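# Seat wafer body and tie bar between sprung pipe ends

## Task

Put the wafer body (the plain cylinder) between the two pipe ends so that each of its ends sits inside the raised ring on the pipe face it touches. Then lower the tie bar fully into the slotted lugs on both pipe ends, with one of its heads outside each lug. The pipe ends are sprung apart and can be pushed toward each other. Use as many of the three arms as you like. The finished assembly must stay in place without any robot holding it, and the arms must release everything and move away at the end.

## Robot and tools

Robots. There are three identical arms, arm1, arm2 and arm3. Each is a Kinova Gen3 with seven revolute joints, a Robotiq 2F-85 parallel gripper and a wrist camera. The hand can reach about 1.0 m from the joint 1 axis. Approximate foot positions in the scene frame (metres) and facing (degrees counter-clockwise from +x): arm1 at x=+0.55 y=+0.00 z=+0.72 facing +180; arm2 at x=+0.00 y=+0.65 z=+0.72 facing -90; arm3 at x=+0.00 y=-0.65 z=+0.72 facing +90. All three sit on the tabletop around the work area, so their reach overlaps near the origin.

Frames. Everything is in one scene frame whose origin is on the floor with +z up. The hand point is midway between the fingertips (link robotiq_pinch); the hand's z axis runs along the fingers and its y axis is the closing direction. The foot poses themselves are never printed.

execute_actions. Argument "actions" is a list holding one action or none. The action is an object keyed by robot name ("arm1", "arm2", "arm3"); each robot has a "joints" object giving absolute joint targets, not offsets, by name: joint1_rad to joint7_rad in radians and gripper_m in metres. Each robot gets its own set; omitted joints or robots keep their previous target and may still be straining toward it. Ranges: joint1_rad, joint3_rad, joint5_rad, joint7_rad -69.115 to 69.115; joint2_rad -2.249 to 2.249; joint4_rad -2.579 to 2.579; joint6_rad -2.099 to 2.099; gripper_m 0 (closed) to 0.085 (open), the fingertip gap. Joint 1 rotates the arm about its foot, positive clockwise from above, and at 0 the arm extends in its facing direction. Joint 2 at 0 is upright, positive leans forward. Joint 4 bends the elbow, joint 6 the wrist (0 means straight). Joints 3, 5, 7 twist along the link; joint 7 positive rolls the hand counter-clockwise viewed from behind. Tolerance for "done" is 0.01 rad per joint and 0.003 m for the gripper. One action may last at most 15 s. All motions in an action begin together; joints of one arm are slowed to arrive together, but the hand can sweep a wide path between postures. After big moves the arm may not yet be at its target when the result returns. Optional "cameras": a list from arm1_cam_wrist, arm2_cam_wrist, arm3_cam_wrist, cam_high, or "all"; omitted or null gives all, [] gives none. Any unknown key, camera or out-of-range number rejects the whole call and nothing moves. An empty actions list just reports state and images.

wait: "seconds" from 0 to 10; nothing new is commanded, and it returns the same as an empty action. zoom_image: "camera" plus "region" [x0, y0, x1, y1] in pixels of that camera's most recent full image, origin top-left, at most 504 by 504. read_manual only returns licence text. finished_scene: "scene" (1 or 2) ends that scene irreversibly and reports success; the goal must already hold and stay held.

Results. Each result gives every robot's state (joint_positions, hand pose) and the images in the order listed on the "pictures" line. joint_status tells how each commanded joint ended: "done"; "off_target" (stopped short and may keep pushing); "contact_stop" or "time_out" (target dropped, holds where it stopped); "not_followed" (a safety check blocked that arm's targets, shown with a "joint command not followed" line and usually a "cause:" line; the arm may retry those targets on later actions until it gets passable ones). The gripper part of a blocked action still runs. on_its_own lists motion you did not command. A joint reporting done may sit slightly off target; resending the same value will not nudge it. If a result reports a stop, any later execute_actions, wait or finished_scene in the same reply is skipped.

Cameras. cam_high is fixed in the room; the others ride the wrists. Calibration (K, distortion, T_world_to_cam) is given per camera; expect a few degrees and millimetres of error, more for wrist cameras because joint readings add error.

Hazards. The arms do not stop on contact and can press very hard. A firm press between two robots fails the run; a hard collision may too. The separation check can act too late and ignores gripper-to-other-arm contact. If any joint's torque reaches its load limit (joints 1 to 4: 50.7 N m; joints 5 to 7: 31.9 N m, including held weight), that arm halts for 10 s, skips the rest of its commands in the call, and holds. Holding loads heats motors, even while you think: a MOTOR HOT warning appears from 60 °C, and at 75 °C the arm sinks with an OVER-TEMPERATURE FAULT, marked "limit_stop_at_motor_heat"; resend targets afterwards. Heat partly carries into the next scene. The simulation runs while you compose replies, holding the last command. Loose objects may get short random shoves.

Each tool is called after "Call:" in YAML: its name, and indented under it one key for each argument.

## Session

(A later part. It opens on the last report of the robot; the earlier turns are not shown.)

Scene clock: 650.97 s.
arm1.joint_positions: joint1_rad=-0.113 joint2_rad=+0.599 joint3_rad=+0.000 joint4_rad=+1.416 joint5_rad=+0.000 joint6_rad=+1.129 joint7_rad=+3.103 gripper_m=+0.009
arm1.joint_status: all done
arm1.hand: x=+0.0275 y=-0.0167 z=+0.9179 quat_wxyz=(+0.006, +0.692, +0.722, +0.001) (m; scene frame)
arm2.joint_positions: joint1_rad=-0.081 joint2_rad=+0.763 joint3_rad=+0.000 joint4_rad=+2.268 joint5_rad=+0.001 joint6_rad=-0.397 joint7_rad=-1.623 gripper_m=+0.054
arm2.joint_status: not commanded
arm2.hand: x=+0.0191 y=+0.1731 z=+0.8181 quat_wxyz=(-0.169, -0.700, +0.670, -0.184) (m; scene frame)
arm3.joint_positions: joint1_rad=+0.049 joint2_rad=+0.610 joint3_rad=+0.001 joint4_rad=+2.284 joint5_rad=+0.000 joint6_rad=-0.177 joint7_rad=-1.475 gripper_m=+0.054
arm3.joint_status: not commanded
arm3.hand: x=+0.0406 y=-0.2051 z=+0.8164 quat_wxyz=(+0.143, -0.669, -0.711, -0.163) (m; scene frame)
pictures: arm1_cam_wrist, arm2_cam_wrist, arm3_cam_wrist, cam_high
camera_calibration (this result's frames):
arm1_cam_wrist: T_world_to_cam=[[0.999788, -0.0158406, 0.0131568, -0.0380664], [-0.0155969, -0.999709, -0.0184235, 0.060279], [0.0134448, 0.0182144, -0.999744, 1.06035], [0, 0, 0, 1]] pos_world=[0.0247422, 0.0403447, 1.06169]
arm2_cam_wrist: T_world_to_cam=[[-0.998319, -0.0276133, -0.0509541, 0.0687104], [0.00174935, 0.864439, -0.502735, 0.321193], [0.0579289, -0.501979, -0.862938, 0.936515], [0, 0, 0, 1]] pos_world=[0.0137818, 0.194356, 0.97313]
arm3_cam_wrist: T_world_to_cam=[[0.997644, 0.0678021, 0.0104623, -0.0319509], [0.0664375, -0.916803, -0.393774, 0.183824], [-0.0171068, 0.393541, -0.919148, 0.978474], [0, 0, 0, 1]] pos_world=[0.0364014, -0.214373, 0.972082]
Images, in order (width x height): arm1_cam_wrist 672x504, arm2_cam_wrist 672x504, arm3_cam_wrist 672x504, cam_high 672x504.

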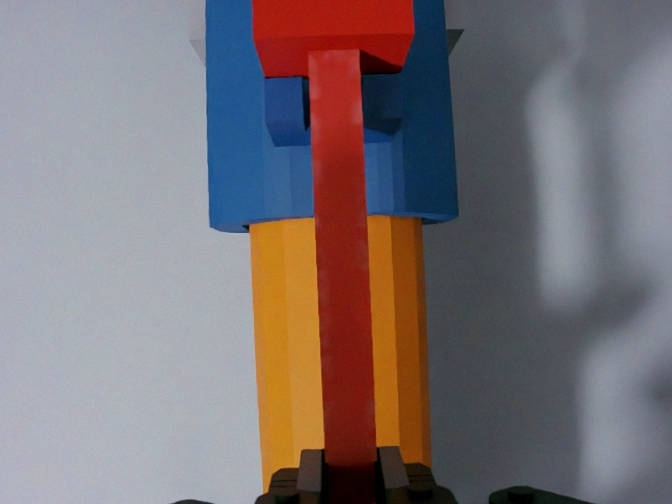

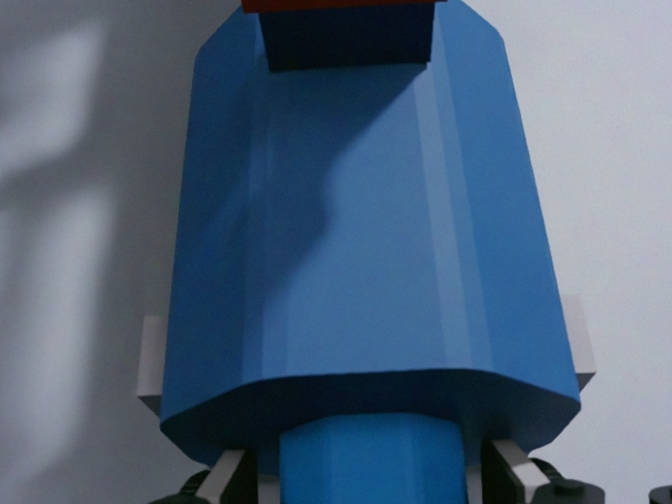

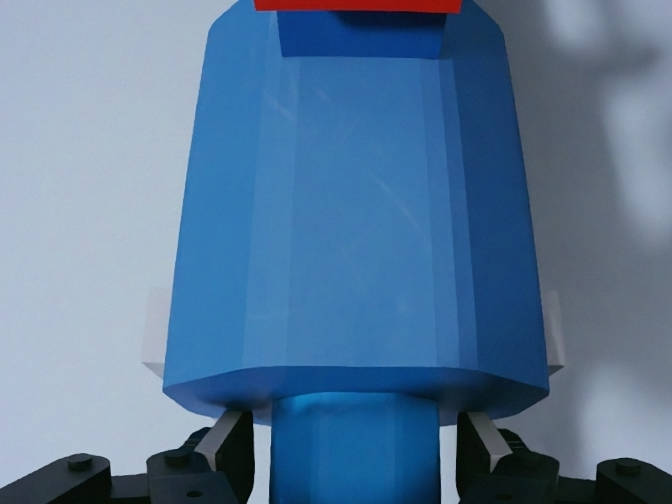

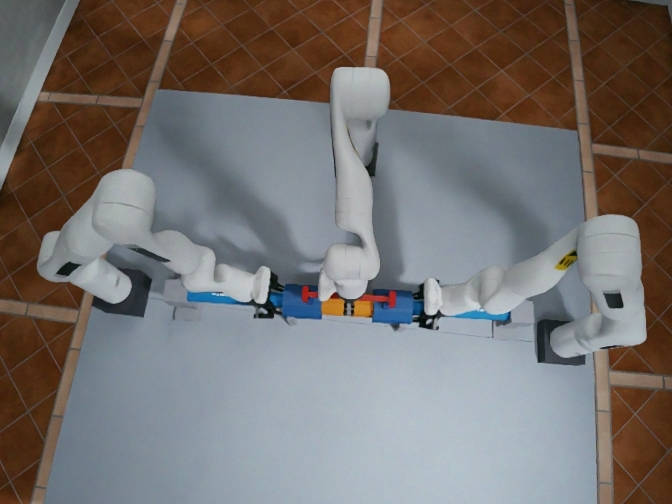

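Call:
execute_actions:
  actions:
    - {"arm1": {"joints": {"joint1_rad": -0.1124, "joint2_rad": 0.6127, "joint4_rad": 1.437, "joint6_rad": 1.0919, "joint7_rad": 3.1116}}}

Scene clock: 671.30 s.
arm1.joint_positions: joint1_rad=-0.112 joint2_rad=+0.614 joint3_rad=+0.000 joint4_rad=+1.438 joint5_rad=+0.000 joint6_rad=+1.092 joint7_rad=+3.112 gripper_m=+0.009
arm1.joint_status: all done
arm1.hand: x=+0.0277 y=-0.0163 z=+0.9040 quat_wxyz=(+0.006, +0.689, +0.725, +0.001) (m; scene frame)
arm2.joint_positions: joint1_rad=-0.081 joint2_rad=+0.763 joint3_rad=+0.000 joint4_rad=+2.268 joint5_rad=+0.001 joint6_rad=-0.397 joint7_rad=-1.623 gripper_m=+0.054
arm2.joint_status: not commanded
arm2.hand: x=+0.0191 y=+0.1731 z=+0.8181 quat_wxyz=(-0.169, -0.700, +0.670, -0.184) (m; scene frame)
arm3.joint_positions: joint1_rad=+0.049 joint2_rad=+0.610 joint3_rad=+0.001 joint4_rad=+2.284 joint5_rad=+0.000 joint6_rad=-0.177 joint7_rad=-1.475 gripper_m=+0.054
arm3.joint_status: not commanded
arm3.hand: x=+0.0406 y=-0.2051 z=+0.8164 quat_wxyz=(+0.143, -0.669, -0.711, -0.163) (m; scene frame)
pictures: arm1_cam_wrist, arm2_cam_wrist, arm3_cam_wrist, cam_high
camera_calibration (this result's frames):
arm1_cam_wrist: T_world_to_cam=[[0.999884, -0.00782753, 0.0130805, -0.0378121], [-0.00758701, -0.999803, -0.0183371, 0.0601323], [0.0132214, 0.0182358, -0.999746, 1.04638], [0, 0, 0, 1]] pos_world=[0.0244293, 0.040743, 1.04771]
arm2_cam_wrist: T_world_to_cam=[[-0.998319, -0.0276134, -0.050954, 0.0687103], [0.00174918, 0.864439, -0.502735, 0.321193], [0.0579289, -0.501979, -0.862938, 0.936515], [0, 0, 0, 1]] pos_world=[0.0137818, 0.194356, 0.97313]
arm3_cam_wrist: T_world_to_cam=[[0.997644, 0.0678022, 0.0104623, -0.0319508], [0.0664376, -0.916803, -0.393774, 0.183824], [-0.0171069, 0.393541, -0.919148, 0.978474], [0, 0, 0, 1]] pos_world=[0.0364013, -0.214373, 0.972082]
Images, in order (width x height): arm1_cam_wrist 672x504, arm2_cam_wrist 672x504, arm3_cam_wrist 672x504, cam_high 672x504.

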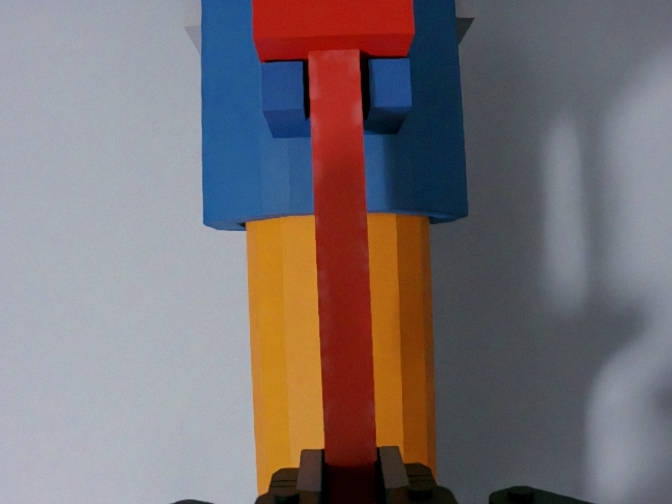

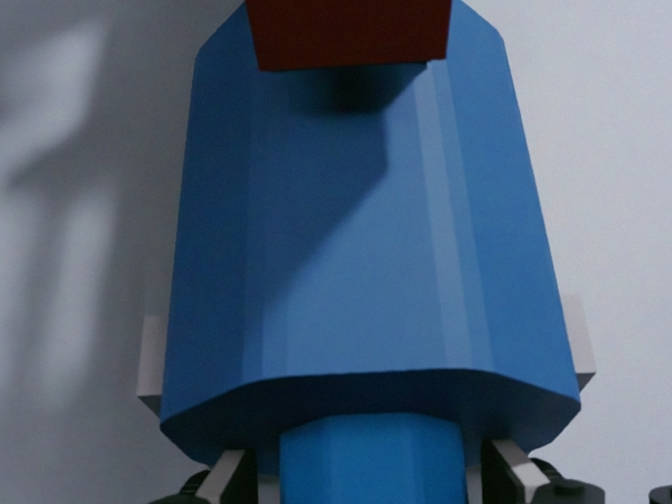

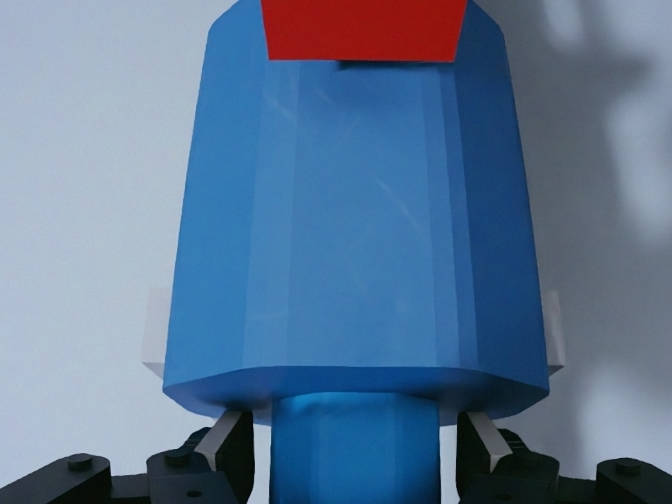

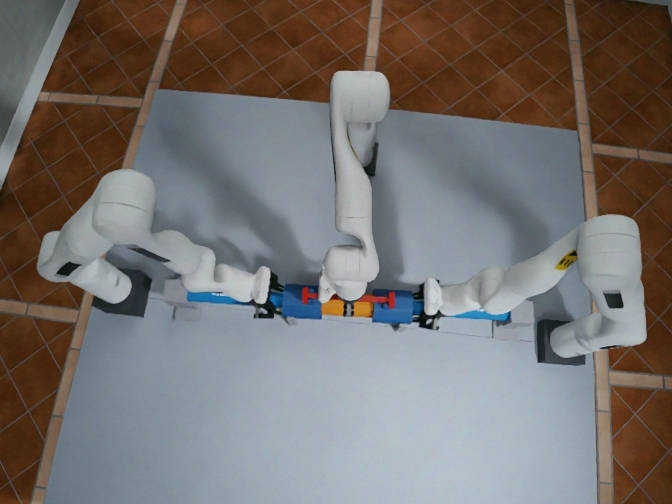

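Call:
execute_actions:
  actions:
    - {"arm1": {"joints": {"joint2_rad": 0.6252, "joint4_rad": 1.4532, "joint6_rad": 1.0632}}}
  cameras: ["arm1_cam_wrist", "arm2_cam_wrist", "arm3_cam_wrist"]

Scene clock: 677.30 s.
arm1.joint_positions: joint1_rad=-0.112 joint2_rad=+0.619 joint3_rad=+0.000 joint4_rad=+1.451 joint5_rad=+0.000 joint6_rad=+1.065 joint7_rad=+3.112 gripper_m=+0.009
arm1.joint_status: all done
arm1.hand: x=+0.0262 y=-0.0163 z=+0.8977 quat_wxyz=(+0.004, +0.689, +0.725, -0.002) (m; scene frame)
arm2.joint_positions: joint1_rad=-0.081 joint2_rad=+0.763 joint3_rad=+0.000 joint4_rad=+2.268 joint5_rad=+0.001 joint6_rad=-0.397 joint7_rad=-1.623 gripper_m=+0.054
arm2.joint_status: not commanded
arm2.hand: x=+0.0191 y=+0.1731 z=+0.8181 quat_wxyz=(-0.169, -0.700, +0.670, -0.184) (m; scene frame)
arm3.joint_positions: joint1_rad=+0.049 joint2_rad=+0.610 joint3_rad=+0.000 joint4_rad=+2.284 joint5_rad=+0.001 joint6_rad=-0.177 joint7_rad=-1.475 gripper_m=+0.054
arm3.joint_status: not commanded
arm3.hand: x=+0.0406 y=-0.2051 z=+0.8163 quat_wxyz=(+0.143, -0.669, -0.711, -0.163) (m; scene frame)
pictures: arm1_cam_wrist, arm2_cam_wrist, arm3_cam_wrist
camera_calibration (this result's frames):
arm1_cam_wrist: T_world_to_cam=[[0.999958, -0.00771426, 0.00496517, -0.0290316], [-0.00762428, -0.999811, -0.0178941, 0.0595173], [0.00510227, 0.0178555, -0.999828, 1.04038], [0, 0, 0, 1]] pos_world=[0.0241759, 0.0407055, 1.04141]
arm2_cam_wrist: T_world_to_cam=[[-0.99832, -0.0276016, -0.0509515, 0.0687009], [0.00175882, 0.864434, -0.502744, 0.321207], [0.0579207, -0.501989, -0.862933, 0.936512], [0, 0, 0, 1]] pos_world=[0.013777, 0.194353, 0.973132]
arm3_cam_wrist: T_world_to_cam=[[0.997638, 0.067896, 0.0104396, -0.0318726], [0.0665156, -0.916815, -0.393732, 0.183774], [-0.0171616, 0.393497, -0.919166, 0.978459], [0, 0, 0, 1]] pos_world=[0.0363654, -0.214369, 0.972057]
Images, in order (width x height): arm1_cam_wrist 672x504, arm2_cam_wrist 672x504, arm3_cam_wrist 672x504.

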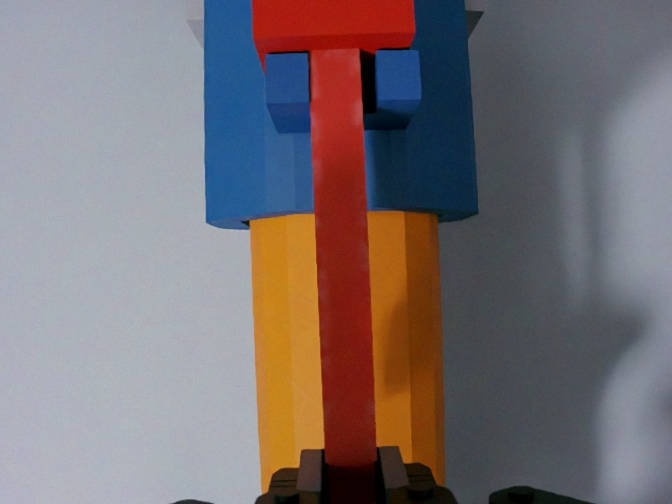

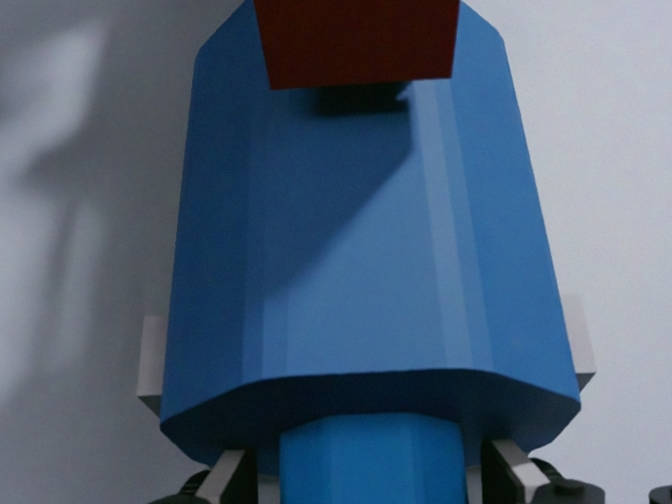

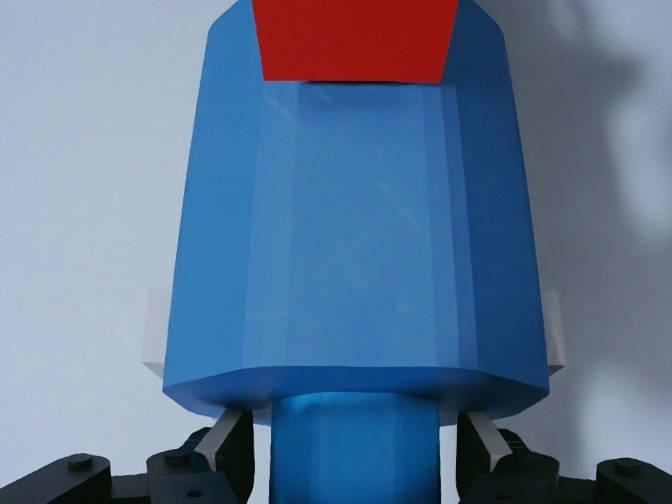

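Call:
execute_actions:
  actions: []

Scene clock: 696.17 s.
arm1.joint_positions: joint1_rad=-0.112 joint2_rad=+0.619 joint3_rad=+0.000 joint4_rad=+1.451 joint5_rad=+0.000 joint6_rad=+1.065 joint7_rad=+3.112 gripper_m=+0.009
arm1.joint_status: all done
arm1.hand: x=+0.0262 y=-0.0163 z=+0.8977 quat_wxyz=(+0.004, +0.689, +0.725, -0.002) (m; scene frame)
arm2.joint_positions: joint1_rad=-0.081 joint2_rad=+0.763 joint3_rad=+0.000 joint4_rad=+2.268 joint5_rad=+0.001 joint6_rad=-0.397 joint7_rad=-1.623 gripper_m=+0.054
arm2.joint_status: not commanded
arm2.hand: x=+0.0191 y=+0.1731 z=+0.8181 quat_wxyz=(-0.169, -0.700, +0.670, -0.184) (m; scene frame)
arm3.joint_positions: joint1_rad=+0.049 joint2_rad=+0.610 joint3_rad=+0.000 joint4_rad=+2.284 joint5_rad=+0.001 joint6_rad=-0.177 joint7_rad=-1.475 gripper_m=+0.054
arm3.joint_status: not commanded
arm3.hand: x=+0.0406 y=-0.2051 z=+0.8163 quat_wxyz=(+0.143, -0.669, -0.711, -0.163) (m; scene frame)
pictures: arm1_cam_wrist, arm2_cam_wrist, arm3_cam_wrist, cam_high
camera_calibration (this result's frames):
arm1_cam_wrist: T_world_to_cam=[[0.999958, -0.00771389, 0.00496307, -0.0290299], [-0.00762394, -0.999811, -0.0178944, 0.0595174], [0.00510017, 0.0178559, -0.999828, 1.04038], [0, 0, 0, 1]] pos_world=[0.0241764, 0.0407053, 1.04141]
arm2_cam_wrist: T_world_to_cam=[[-0.99832, -0.0276015, -0.0509515, 0.0687007], [0.00175885, 0.864434, -0.502744, 0.321207], [0.0579206, -0.501989, -0.862933, 0.936512], [0, 0, 0, 1]] pos_world=[0.013777, 0.194353, 0.973132]
arm3_cam_wrist: T_world_to_cam=[[0.997638, 0.0678958, 0.0104396, -0.0318726], [0.0665154, -0.916815, -0.393732, 0.183774], [-0.0171616, 0.393497, -0.919166, 0.978459], [0, 0, 0, 1]] pos_world=[0.0363654, -0.214369, 0.972057]
Images, in order (width x height): arm1_cam_wrist 672x504, arm2_cam_wrist 672x504, arm3_cam_wrist 672x504, cam_high 672x504.

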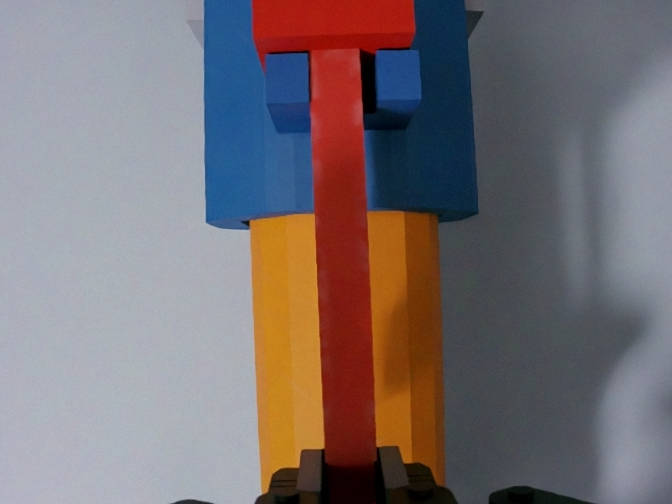

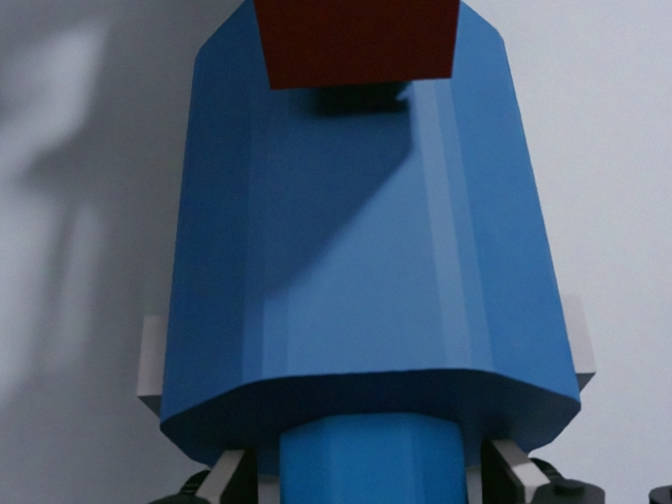

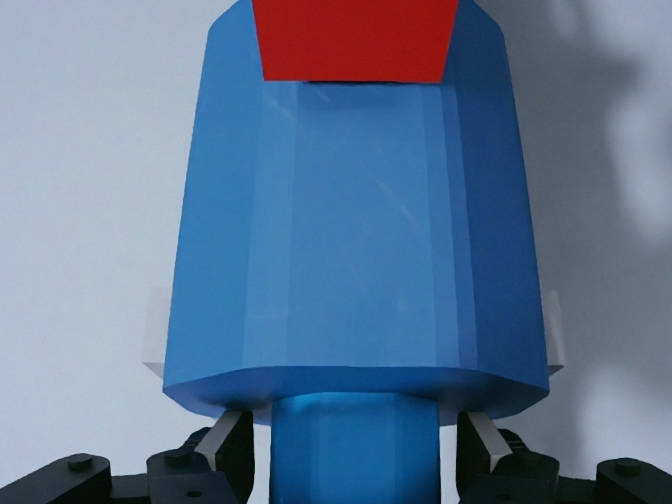

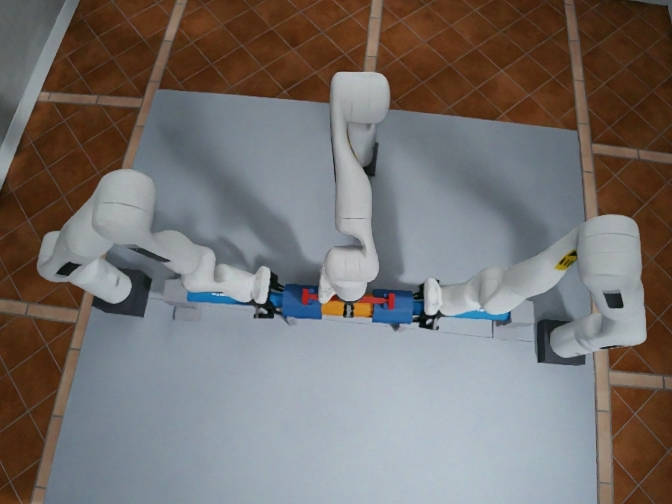

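Call:
execute_actions:
  actions:
    - {"arm1": {"joints": {"joint2_rad": 0.6195, "joint4_rad": 1.446, "joint6_rad": 1.076, "gripper_m": 0.04}}}

Scene clock: 706.80 s.
arm1.joint_positions: joint1_rad=-0.112 joint2_rad=+0.620 joint3_rad=+0.000 joint4_rad=+1.446 joint5_rad=+0.000 joint6_rad=+1.076 joint7_rad=+3.112 gripper_m=+0.040
arm1.joint_status: all done
arm1.hand: x=+0.0273 y=-0.0163 z=+0.8987 quat_wxyz=(+0.006, +0.689, +0.725, +0.000) (m; scene frame)
arm2.joint_positions: joint1_rad=-0.081 joint2_rad=+0.763 joint3_rad=+0.000 joint4_rad=+2.268 joint5_rad=+0.001 joint6_rad=-0.397 joint7_rad=-1.623 gripper_m=+0.054
arm2.joint_status: not commanded
arm2.hand: x=+0.0191 y=+0.1731 z=+0.8181 quat_wxyz=(-0.169, -0.700, +0.670, -0.184) (m; scene frame)
arm3.joint_positions: joint1_rad=+0.049 joint2_rad=+0.610 joint3_rad=+0.001 joint4_rad=+2.284 joint5_rad=+0.000 joint6_rad=-0.177 joint7_rad=-1.475 gripper_m=+0.054
arm3.joint_status: not commanded
arm3.hand: x=+0.0406 y=-0.2051 z=+0.8163 quat_wxyz=(+0.143, -0.669, -0.711, -0.163) (m; scene frame)
pictures: arm1_cam_wrist, arm2_cam_wrist, arm3_cam_wrist, cam_high
camera_calibration (this result's frames):
arm1_cam_wrist: T_world_to_cam=[[0.999906, -0.00784429, 0.0112879, -0.0357395], [-0.00763834, -0.999806, -0.0181742, 0.0598092], [0.0114282, 0.0180862, -0.999771, 1.04115], [0, 0, 0, 1]] pos_world=[0.0242945, 0.0406866, 1.04241]
arm2_cam_wrist: T_world_to_cam=[[-0.998319, -0.0276219, -0.0509561, 0.0687174], [0.00174258, 0.864442, -0.50273, 0.321186], [0.0579349, -0.501973, -0.862941, 0.936518], [0, 0, 0, 1]] pos_world=[0.0137851, 0.194359, 0.97313]
arm3_cam_wrist: T_world_to_cam=[[0.997647, 0.0677636, 0.0104609, -0.0319702], [0.0664021, -0.916818, -0.393745, 0.18379], [-0.0170908, 0.393513, -0.91916, 0.978457], [0, 0, 0, 1]] pos_world=[0.0364135, -0.214367, 0.97206]
Images, in order (width x height): arm1_cam_wrist 672x504, arm2_cam_wrist 672x504, arm3_cam_wrist 672x504, cam_high 672x504.

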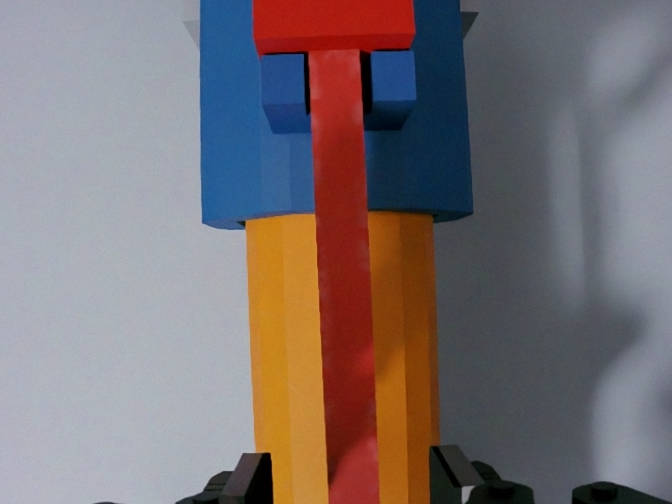

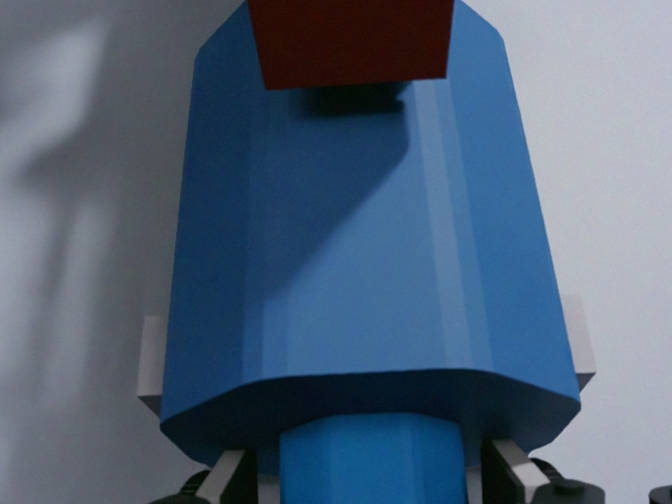

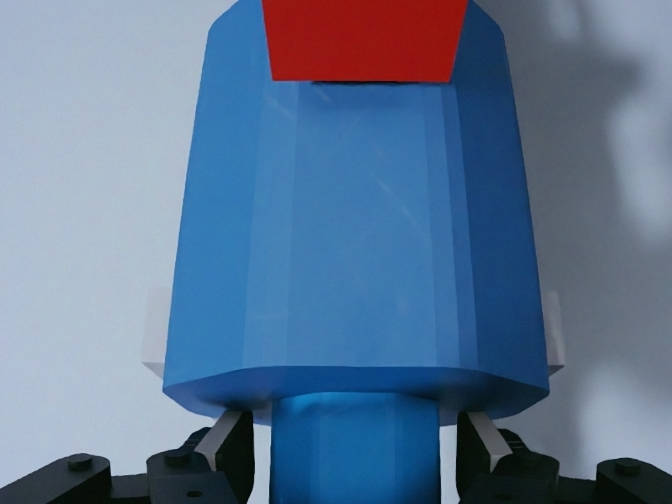

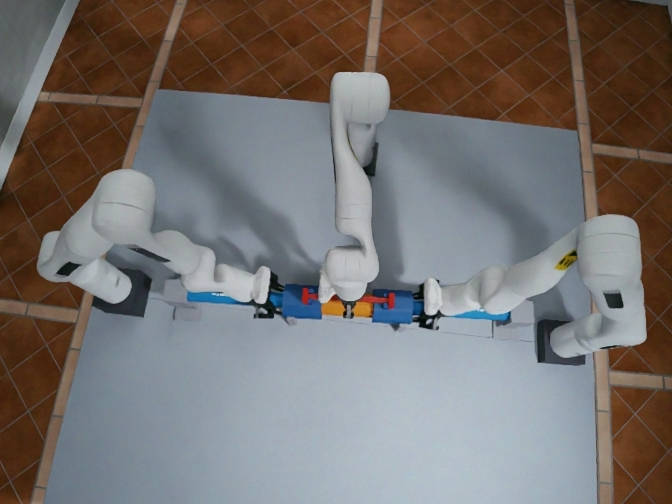

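Call:
execute_actions:
  actions:
    - {"arm1": {"joints": {"joint2_rad": 0.5816, "joint4_rad": 1.3869, "joint6_rad": 1.1732}}, "arm2": {"joints": {"joint1_rad": -0.0815, "joint2_rad": 0.757, "joint4_rad": 2.335, "joint6_rad": -0.474}}, "arm3": {"joints": {"joint1_rad": 0.054, "joint2_rad": 0.591, "joint4_rad": 2.355, "joint6_rad": -0.246}}}

Scene clock: 711.27 s.
arm1.joint_positions: joint1_rad=-0.112 joint2_rad=+0.582 joint3_rad=+0.000 joint4_rad=+1.387 joint5_rad=+0.000 joint6_rad=+1.173 joint7_rad=+3.112 gripper_m=+0.040
arm1.joint_status: all done
arm1.hand: x=+0.0270 y=-0.0160 z=+0.9352 quat_wxyz=(+0.006, +0.689, +0.725, +0.000) (m; scene frame)
arm2.joint_positions: joint1_rad=-0.081 joint2_rad=+0.757 joint3_rad=+0.000 joint4_rad=+2.335 joint5_rad=+0.000 joint6_rad=-0.474 joint7_rad=-1.624 gripper_m=+0.054
arm2.joint_status: all done
arm2.hand: x=+0.0179 y=+0.1895 z=+0.8208 quat_wxyz=(-0.174, -0.698, +0.668, -0.190) (m; scene frame)
arm3.joint_positions: joint1_rad=+0.054 joint2_rad=+0.591 joint3_rad=+0.000 joint4_rad=+2.355 joint5_rad=+0.000 joint6_rad=-0.246 joint7_rad=-1.476 gripper_m=+0.054
arm3.joint_status: all done
arm3.hand: x=+0.0418 y=-0.2233 z=+0.8193 quat_wxyz=(+0.148, -0.670, -0.708, -0.169) (m; scene frame)
pictures: arm1_cam_wrist, arm2_cam_wrist, arm3_cam_wrist, cam_high
camera_calibration (this result's frames):
arm1_cam_wrist: T_world_to_cam=[[0.999903, -0.00784319, 0.011506, -0.0360987], [-0.00763307, -0.999805, -0.0181936, 0.0607716], [0.0116465, 0.018104, -0.999768, 1.07763], [0, 0, 0, 1]] pos_world=[0.0240084, 0.0409672, 1.0789]
arm2_cam_wrist: T_world_to_cam=[[-0.998237, -0.0282426, -0.0522079, 0.0691809], [0.00281115, 0.85607, -0.516853, 0.321586], [0.0592909, -0.516088, -0.854481, 0.942907], [0, 0, 0, 1]] pos_world=[0.0122491, 0.213277, 0.975521]
arm3_cam_wrist: T_world_to_cam=[[0.997992, 0.0622999, 0.0114299, -0.0339472], [0.0615214, -0.9105, -0.408906, 0.182249], [-0.0150679, 0.408788, -0.912505, 0.986219], [0, 0, 0, 1]] pos_world=[0.037527, -0.235101, 0.97484]
Images, in order (width x height): arm1_cam_wrist 672x504, arm2_cam_wrist 672x504, arm3_cam_wrist 672x504, cam_high 672x504.

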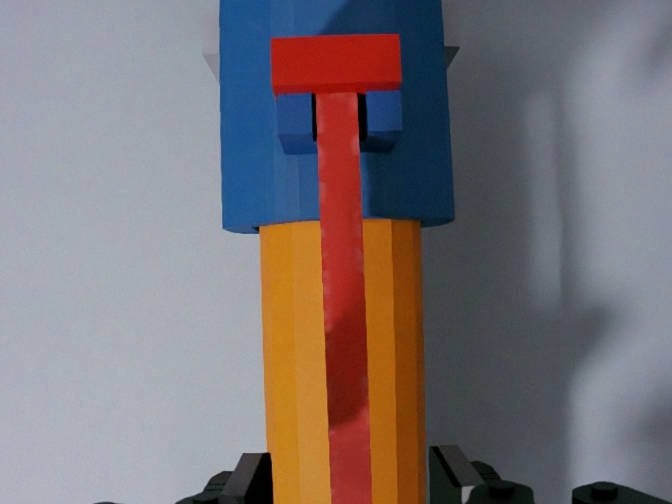

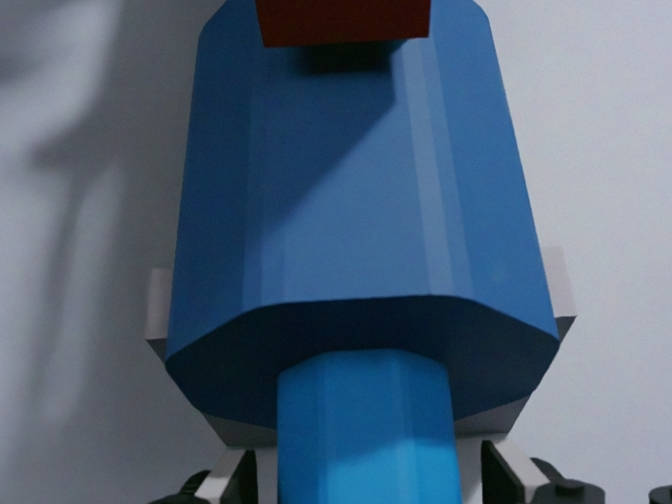

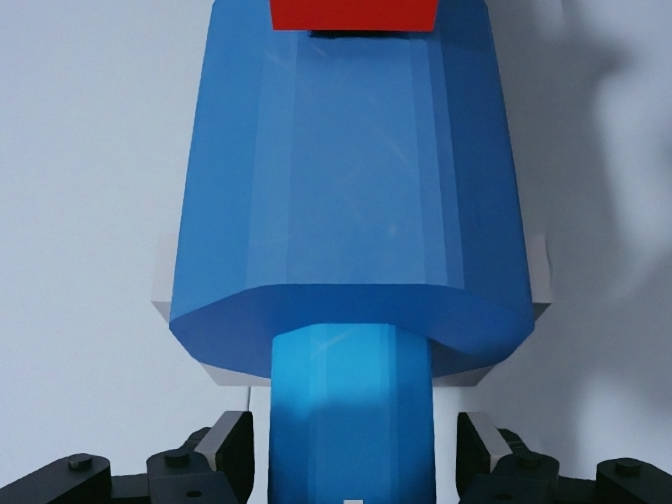

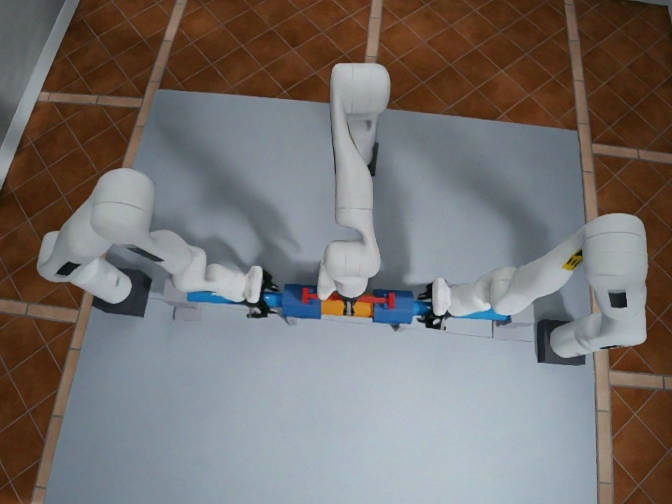

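Call:
execute_actions:
  actions:
    - {"arm1": {"joints": {"joint1_rad": -0.147, "joint2_rad": 0.2224, "joint4_rad": 1.7, "joint6_rad": 1.2192}}, "arm2": {"joints": {"joint2_rad": 0.3, "joint4_rad": 2.39, "joint6_rad": -0.07}}, "arm3": {"joints": {"joint2_rad": 0.14, "joint4_rad": 2.38, "joint6_rad": 0.18}}}

Scene clock: 724.87 s.
arm1.joint_positions: joint1_rad=-0.147 joint2_rad=+0.222 joint3_rad=+0.000 joint4_rad=+1.700 joint5_rad=+0.000 joint6_rad=+1.219 joint7_rad=+3.112 gripper_m=+0.040
arm1.joint_status: all done
arm1.hand: x=+0.1594 y=-0.0181 z=+1.0086 quat_wxyz=(+0.006, +0.676, +0.737, +0.000) (m; scene frame)
arm2.joint_positions: joint1_rad=-0.081 joint2_rad=+0.300 joint3_rad=+0.000 joint4_rad=+2.390 joint5_rad=+0.000 joint6_rad=-0.070 joint7_rad=-1.624 gripper_m=+0.054
arm2.joint_status: all done
arm2.hand: x=+0.0158 y=+0.2328 z=+0.9477 quat_wxyz=(-0.173, -0.698, +0.668, -0.189) (m; scene frame)
arm3.joint_positions: joint1_rad=+0.054 joint2_rad=+0.140 joint3_rad=+0.000 joint4_rad=+2.380 joint5_rad=+0.000 joint6_rad=+0.180 joint7_rad=-1.476 gripper_m=+0.054
arm3.joint_status: all done
arm3.hand: x=+0.0397 y=-0.2784 z=+0.9387 quat_wxyz=(+0.148, -0.670, -0.708, -0.169) (m; scene frame)
pictures: arm1_cam_wrist, arm2_cam_wrist, arm3_cam_wrist, cam_high
camera_calibration (this result's frames):
arm1_cam_wrist: T_world_to_cam=[[0.99958, 0.0267431, 0.0111785, -0.168334], [0.0269403, -0.999477, -0.0178877, 0.0552331], [0.0106943, 0.0181813, -0.999778, 1.14974], [0, 0, 0, 1]] pos_world=[0.154479, 0.0388022, 1.15236]
arm2_cam_wrist: T_world_to_cam=[[-0.998249, -0.0280905, -0.0520626, 0.0747947], [0.00273305, 0.857231, -0.514925, 0.348041], [0.0590942, -0.514165, -0.855653, 1.07448], [0, 0, 0, 1]] pos_world=[0.0102172, 0.256207, 1.10249]
arm3_cam_wrist: T_world_to_cam=[[0.997993, 0.0622847, 0.0114105, -0.0297865], [0.0615024, -0.910577, -0.408739, 0.180838], [-0.0150681, 0.40862, -0.91258, 1.11766], [0, 0, 0, 1]] pos_world=[0.0354458, -0.290178, 1.09421]
Images, in order (width x height): arm1_cam_wrist 672x504, arm2_cam_wrist 672x504, arm3_cam_wrist 672x504, cam_high 672x504.

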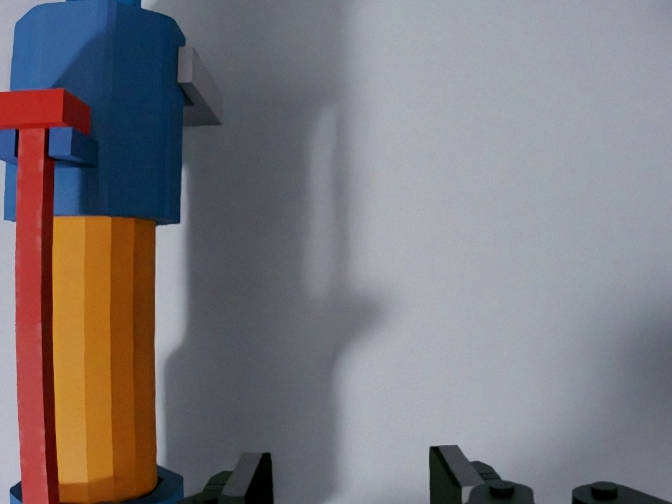

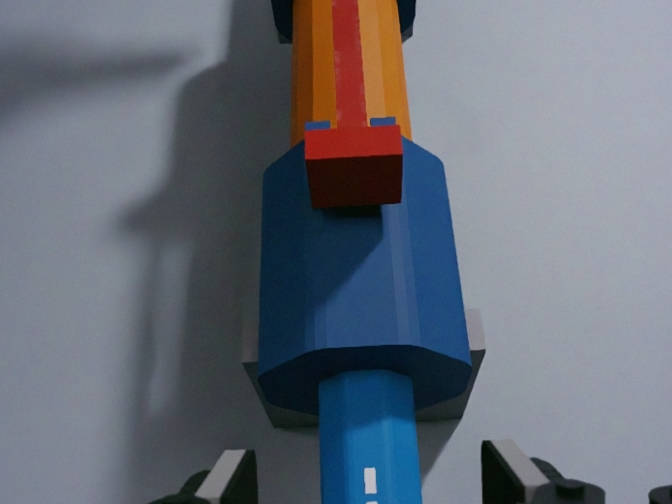

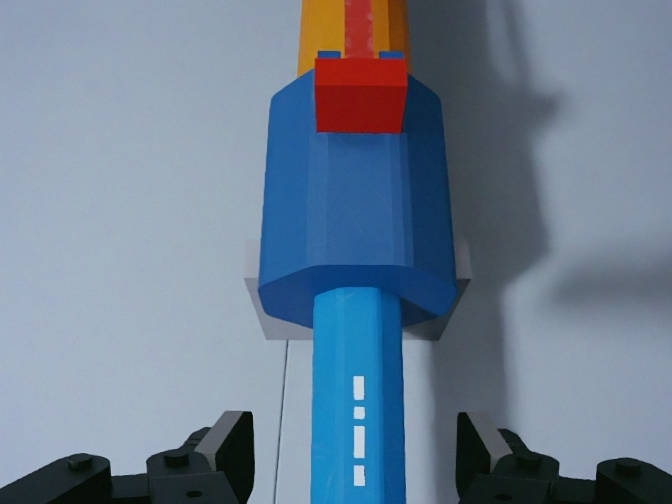

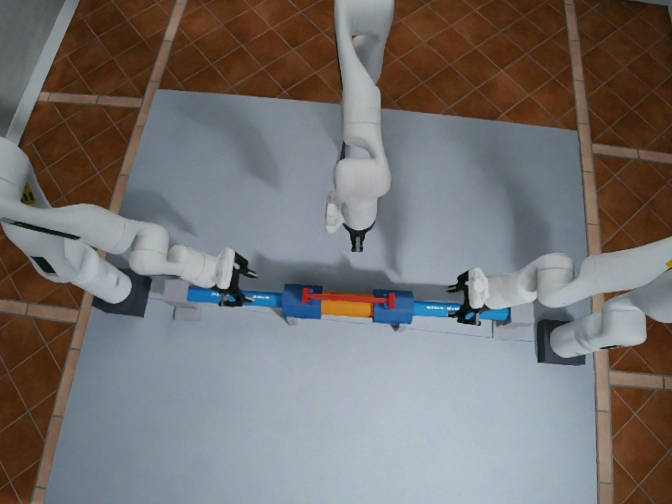

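Call:
zoom_image:
  camera: "arm1_cam_wrist"
  region: [0, 60, 200, 240]

Call:
zoom_image:
  camera: "cam_high"
  region: [270, 270, 430, 340]

Region (0, 60, 200, 240) of arm1_cam_wrist's 672x504 image, scaled by 2.520; it fills the top 454 rows of this view, and the rest is white.

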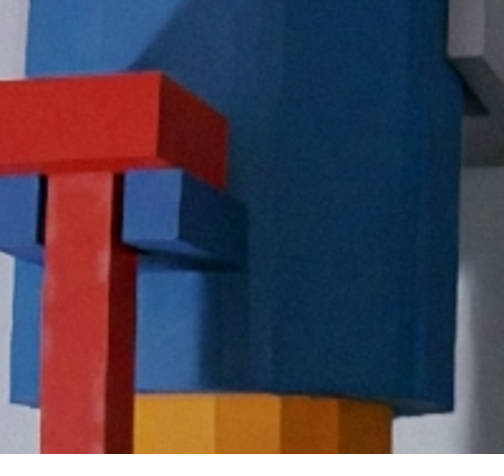

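Region (270, 270, 430, 340) of cam_high's 672x504 image, scaled by 3.150, with more detail than that image has; it fills the top 220 rows of this view, and the rest is white.

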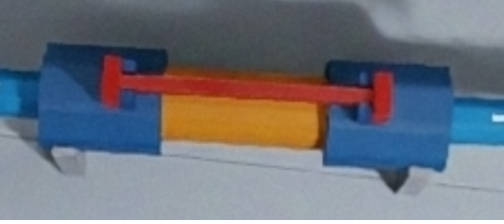

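Call:
execute_actions:
  actions:
    - {"arm1": {"joints": {"joint2_rad": -0.05, "joint4_rad": 1.7, "joint6_rad": 1.4}}, "arm2": {"joints": {"joint2_rad": -0.05, "joint4_rad": 2.3, "joint6_rad": 0.4}}, "arm3": {"joints": {"joint2_rad": -0.2, "joint4_rad": 2.3, "joint6_rad": 0.6}}}
  cameras: ["cam_high"]

Scene clock: 743.10 s.
arm1.joint_positions: joint1_rad=-0.147 joint2_rad=-0.050 joint3_rad=+0.000 joint4_rad=+1.700 joint5_rad=+0.000 joint6_rad=+1.400 joint7_rad=+3.112 gripper_m=+0.040
arm1.joint_status: all done
arm1.hand: x=+0.2252 y=-0.0096 z=+1.1037 quat_wxyz=(-0.024, +0.676, +0.736, -0.034) (m; scene frame)
arm2.joint_positions: joint1_rad=-0.081 joint2_rad=-0.050 joint3_rad=+0.000 joint4_rad=+2.300 joint5_rad=+0.000 joint6_rad=+0.400 joint7_rad=-1.624 gripper_m=+0.054
arm2.joint_status: all done
arm2.hand: x=+0.0131 y=+0.2786 z=+1.0470 quat_wxyz=(-0.164, -0.701, +0.671, -0.178) (m; scene frame)
arm3.joint_positions: joint1_rad=+0.054 joint2_rad=-0.200 joint3_rad=+0.000 joint4_rad=+2.300 joint5_rad=+0.000 joint6_rad=+0.600 joint7_rad=-1.476 gripper_m=+0.054
arm3.joint_status: all done
arm3.hand: x=+0.0376 y=-0.3334 z=+1.0307 quat_wxyz=(+0.148, -0.670, -0.708, -0.169) (m; scene frame)
pictures: cam_high
Images, in order (width x height): cam_high 672x504.

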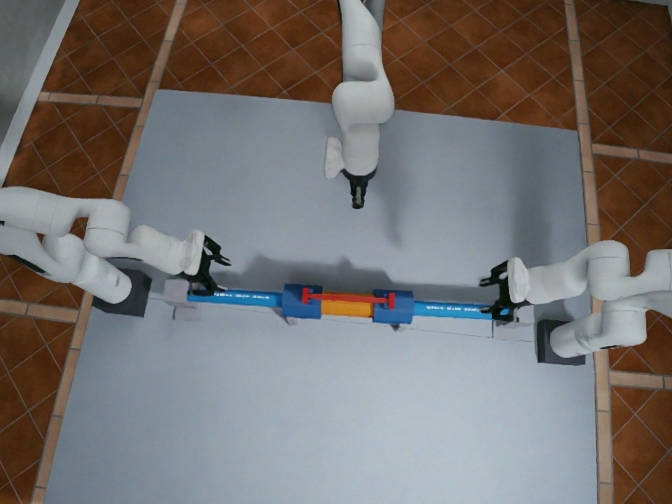

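Call:
finished_scene:
  scene: 1

The scene is finished: the task was done.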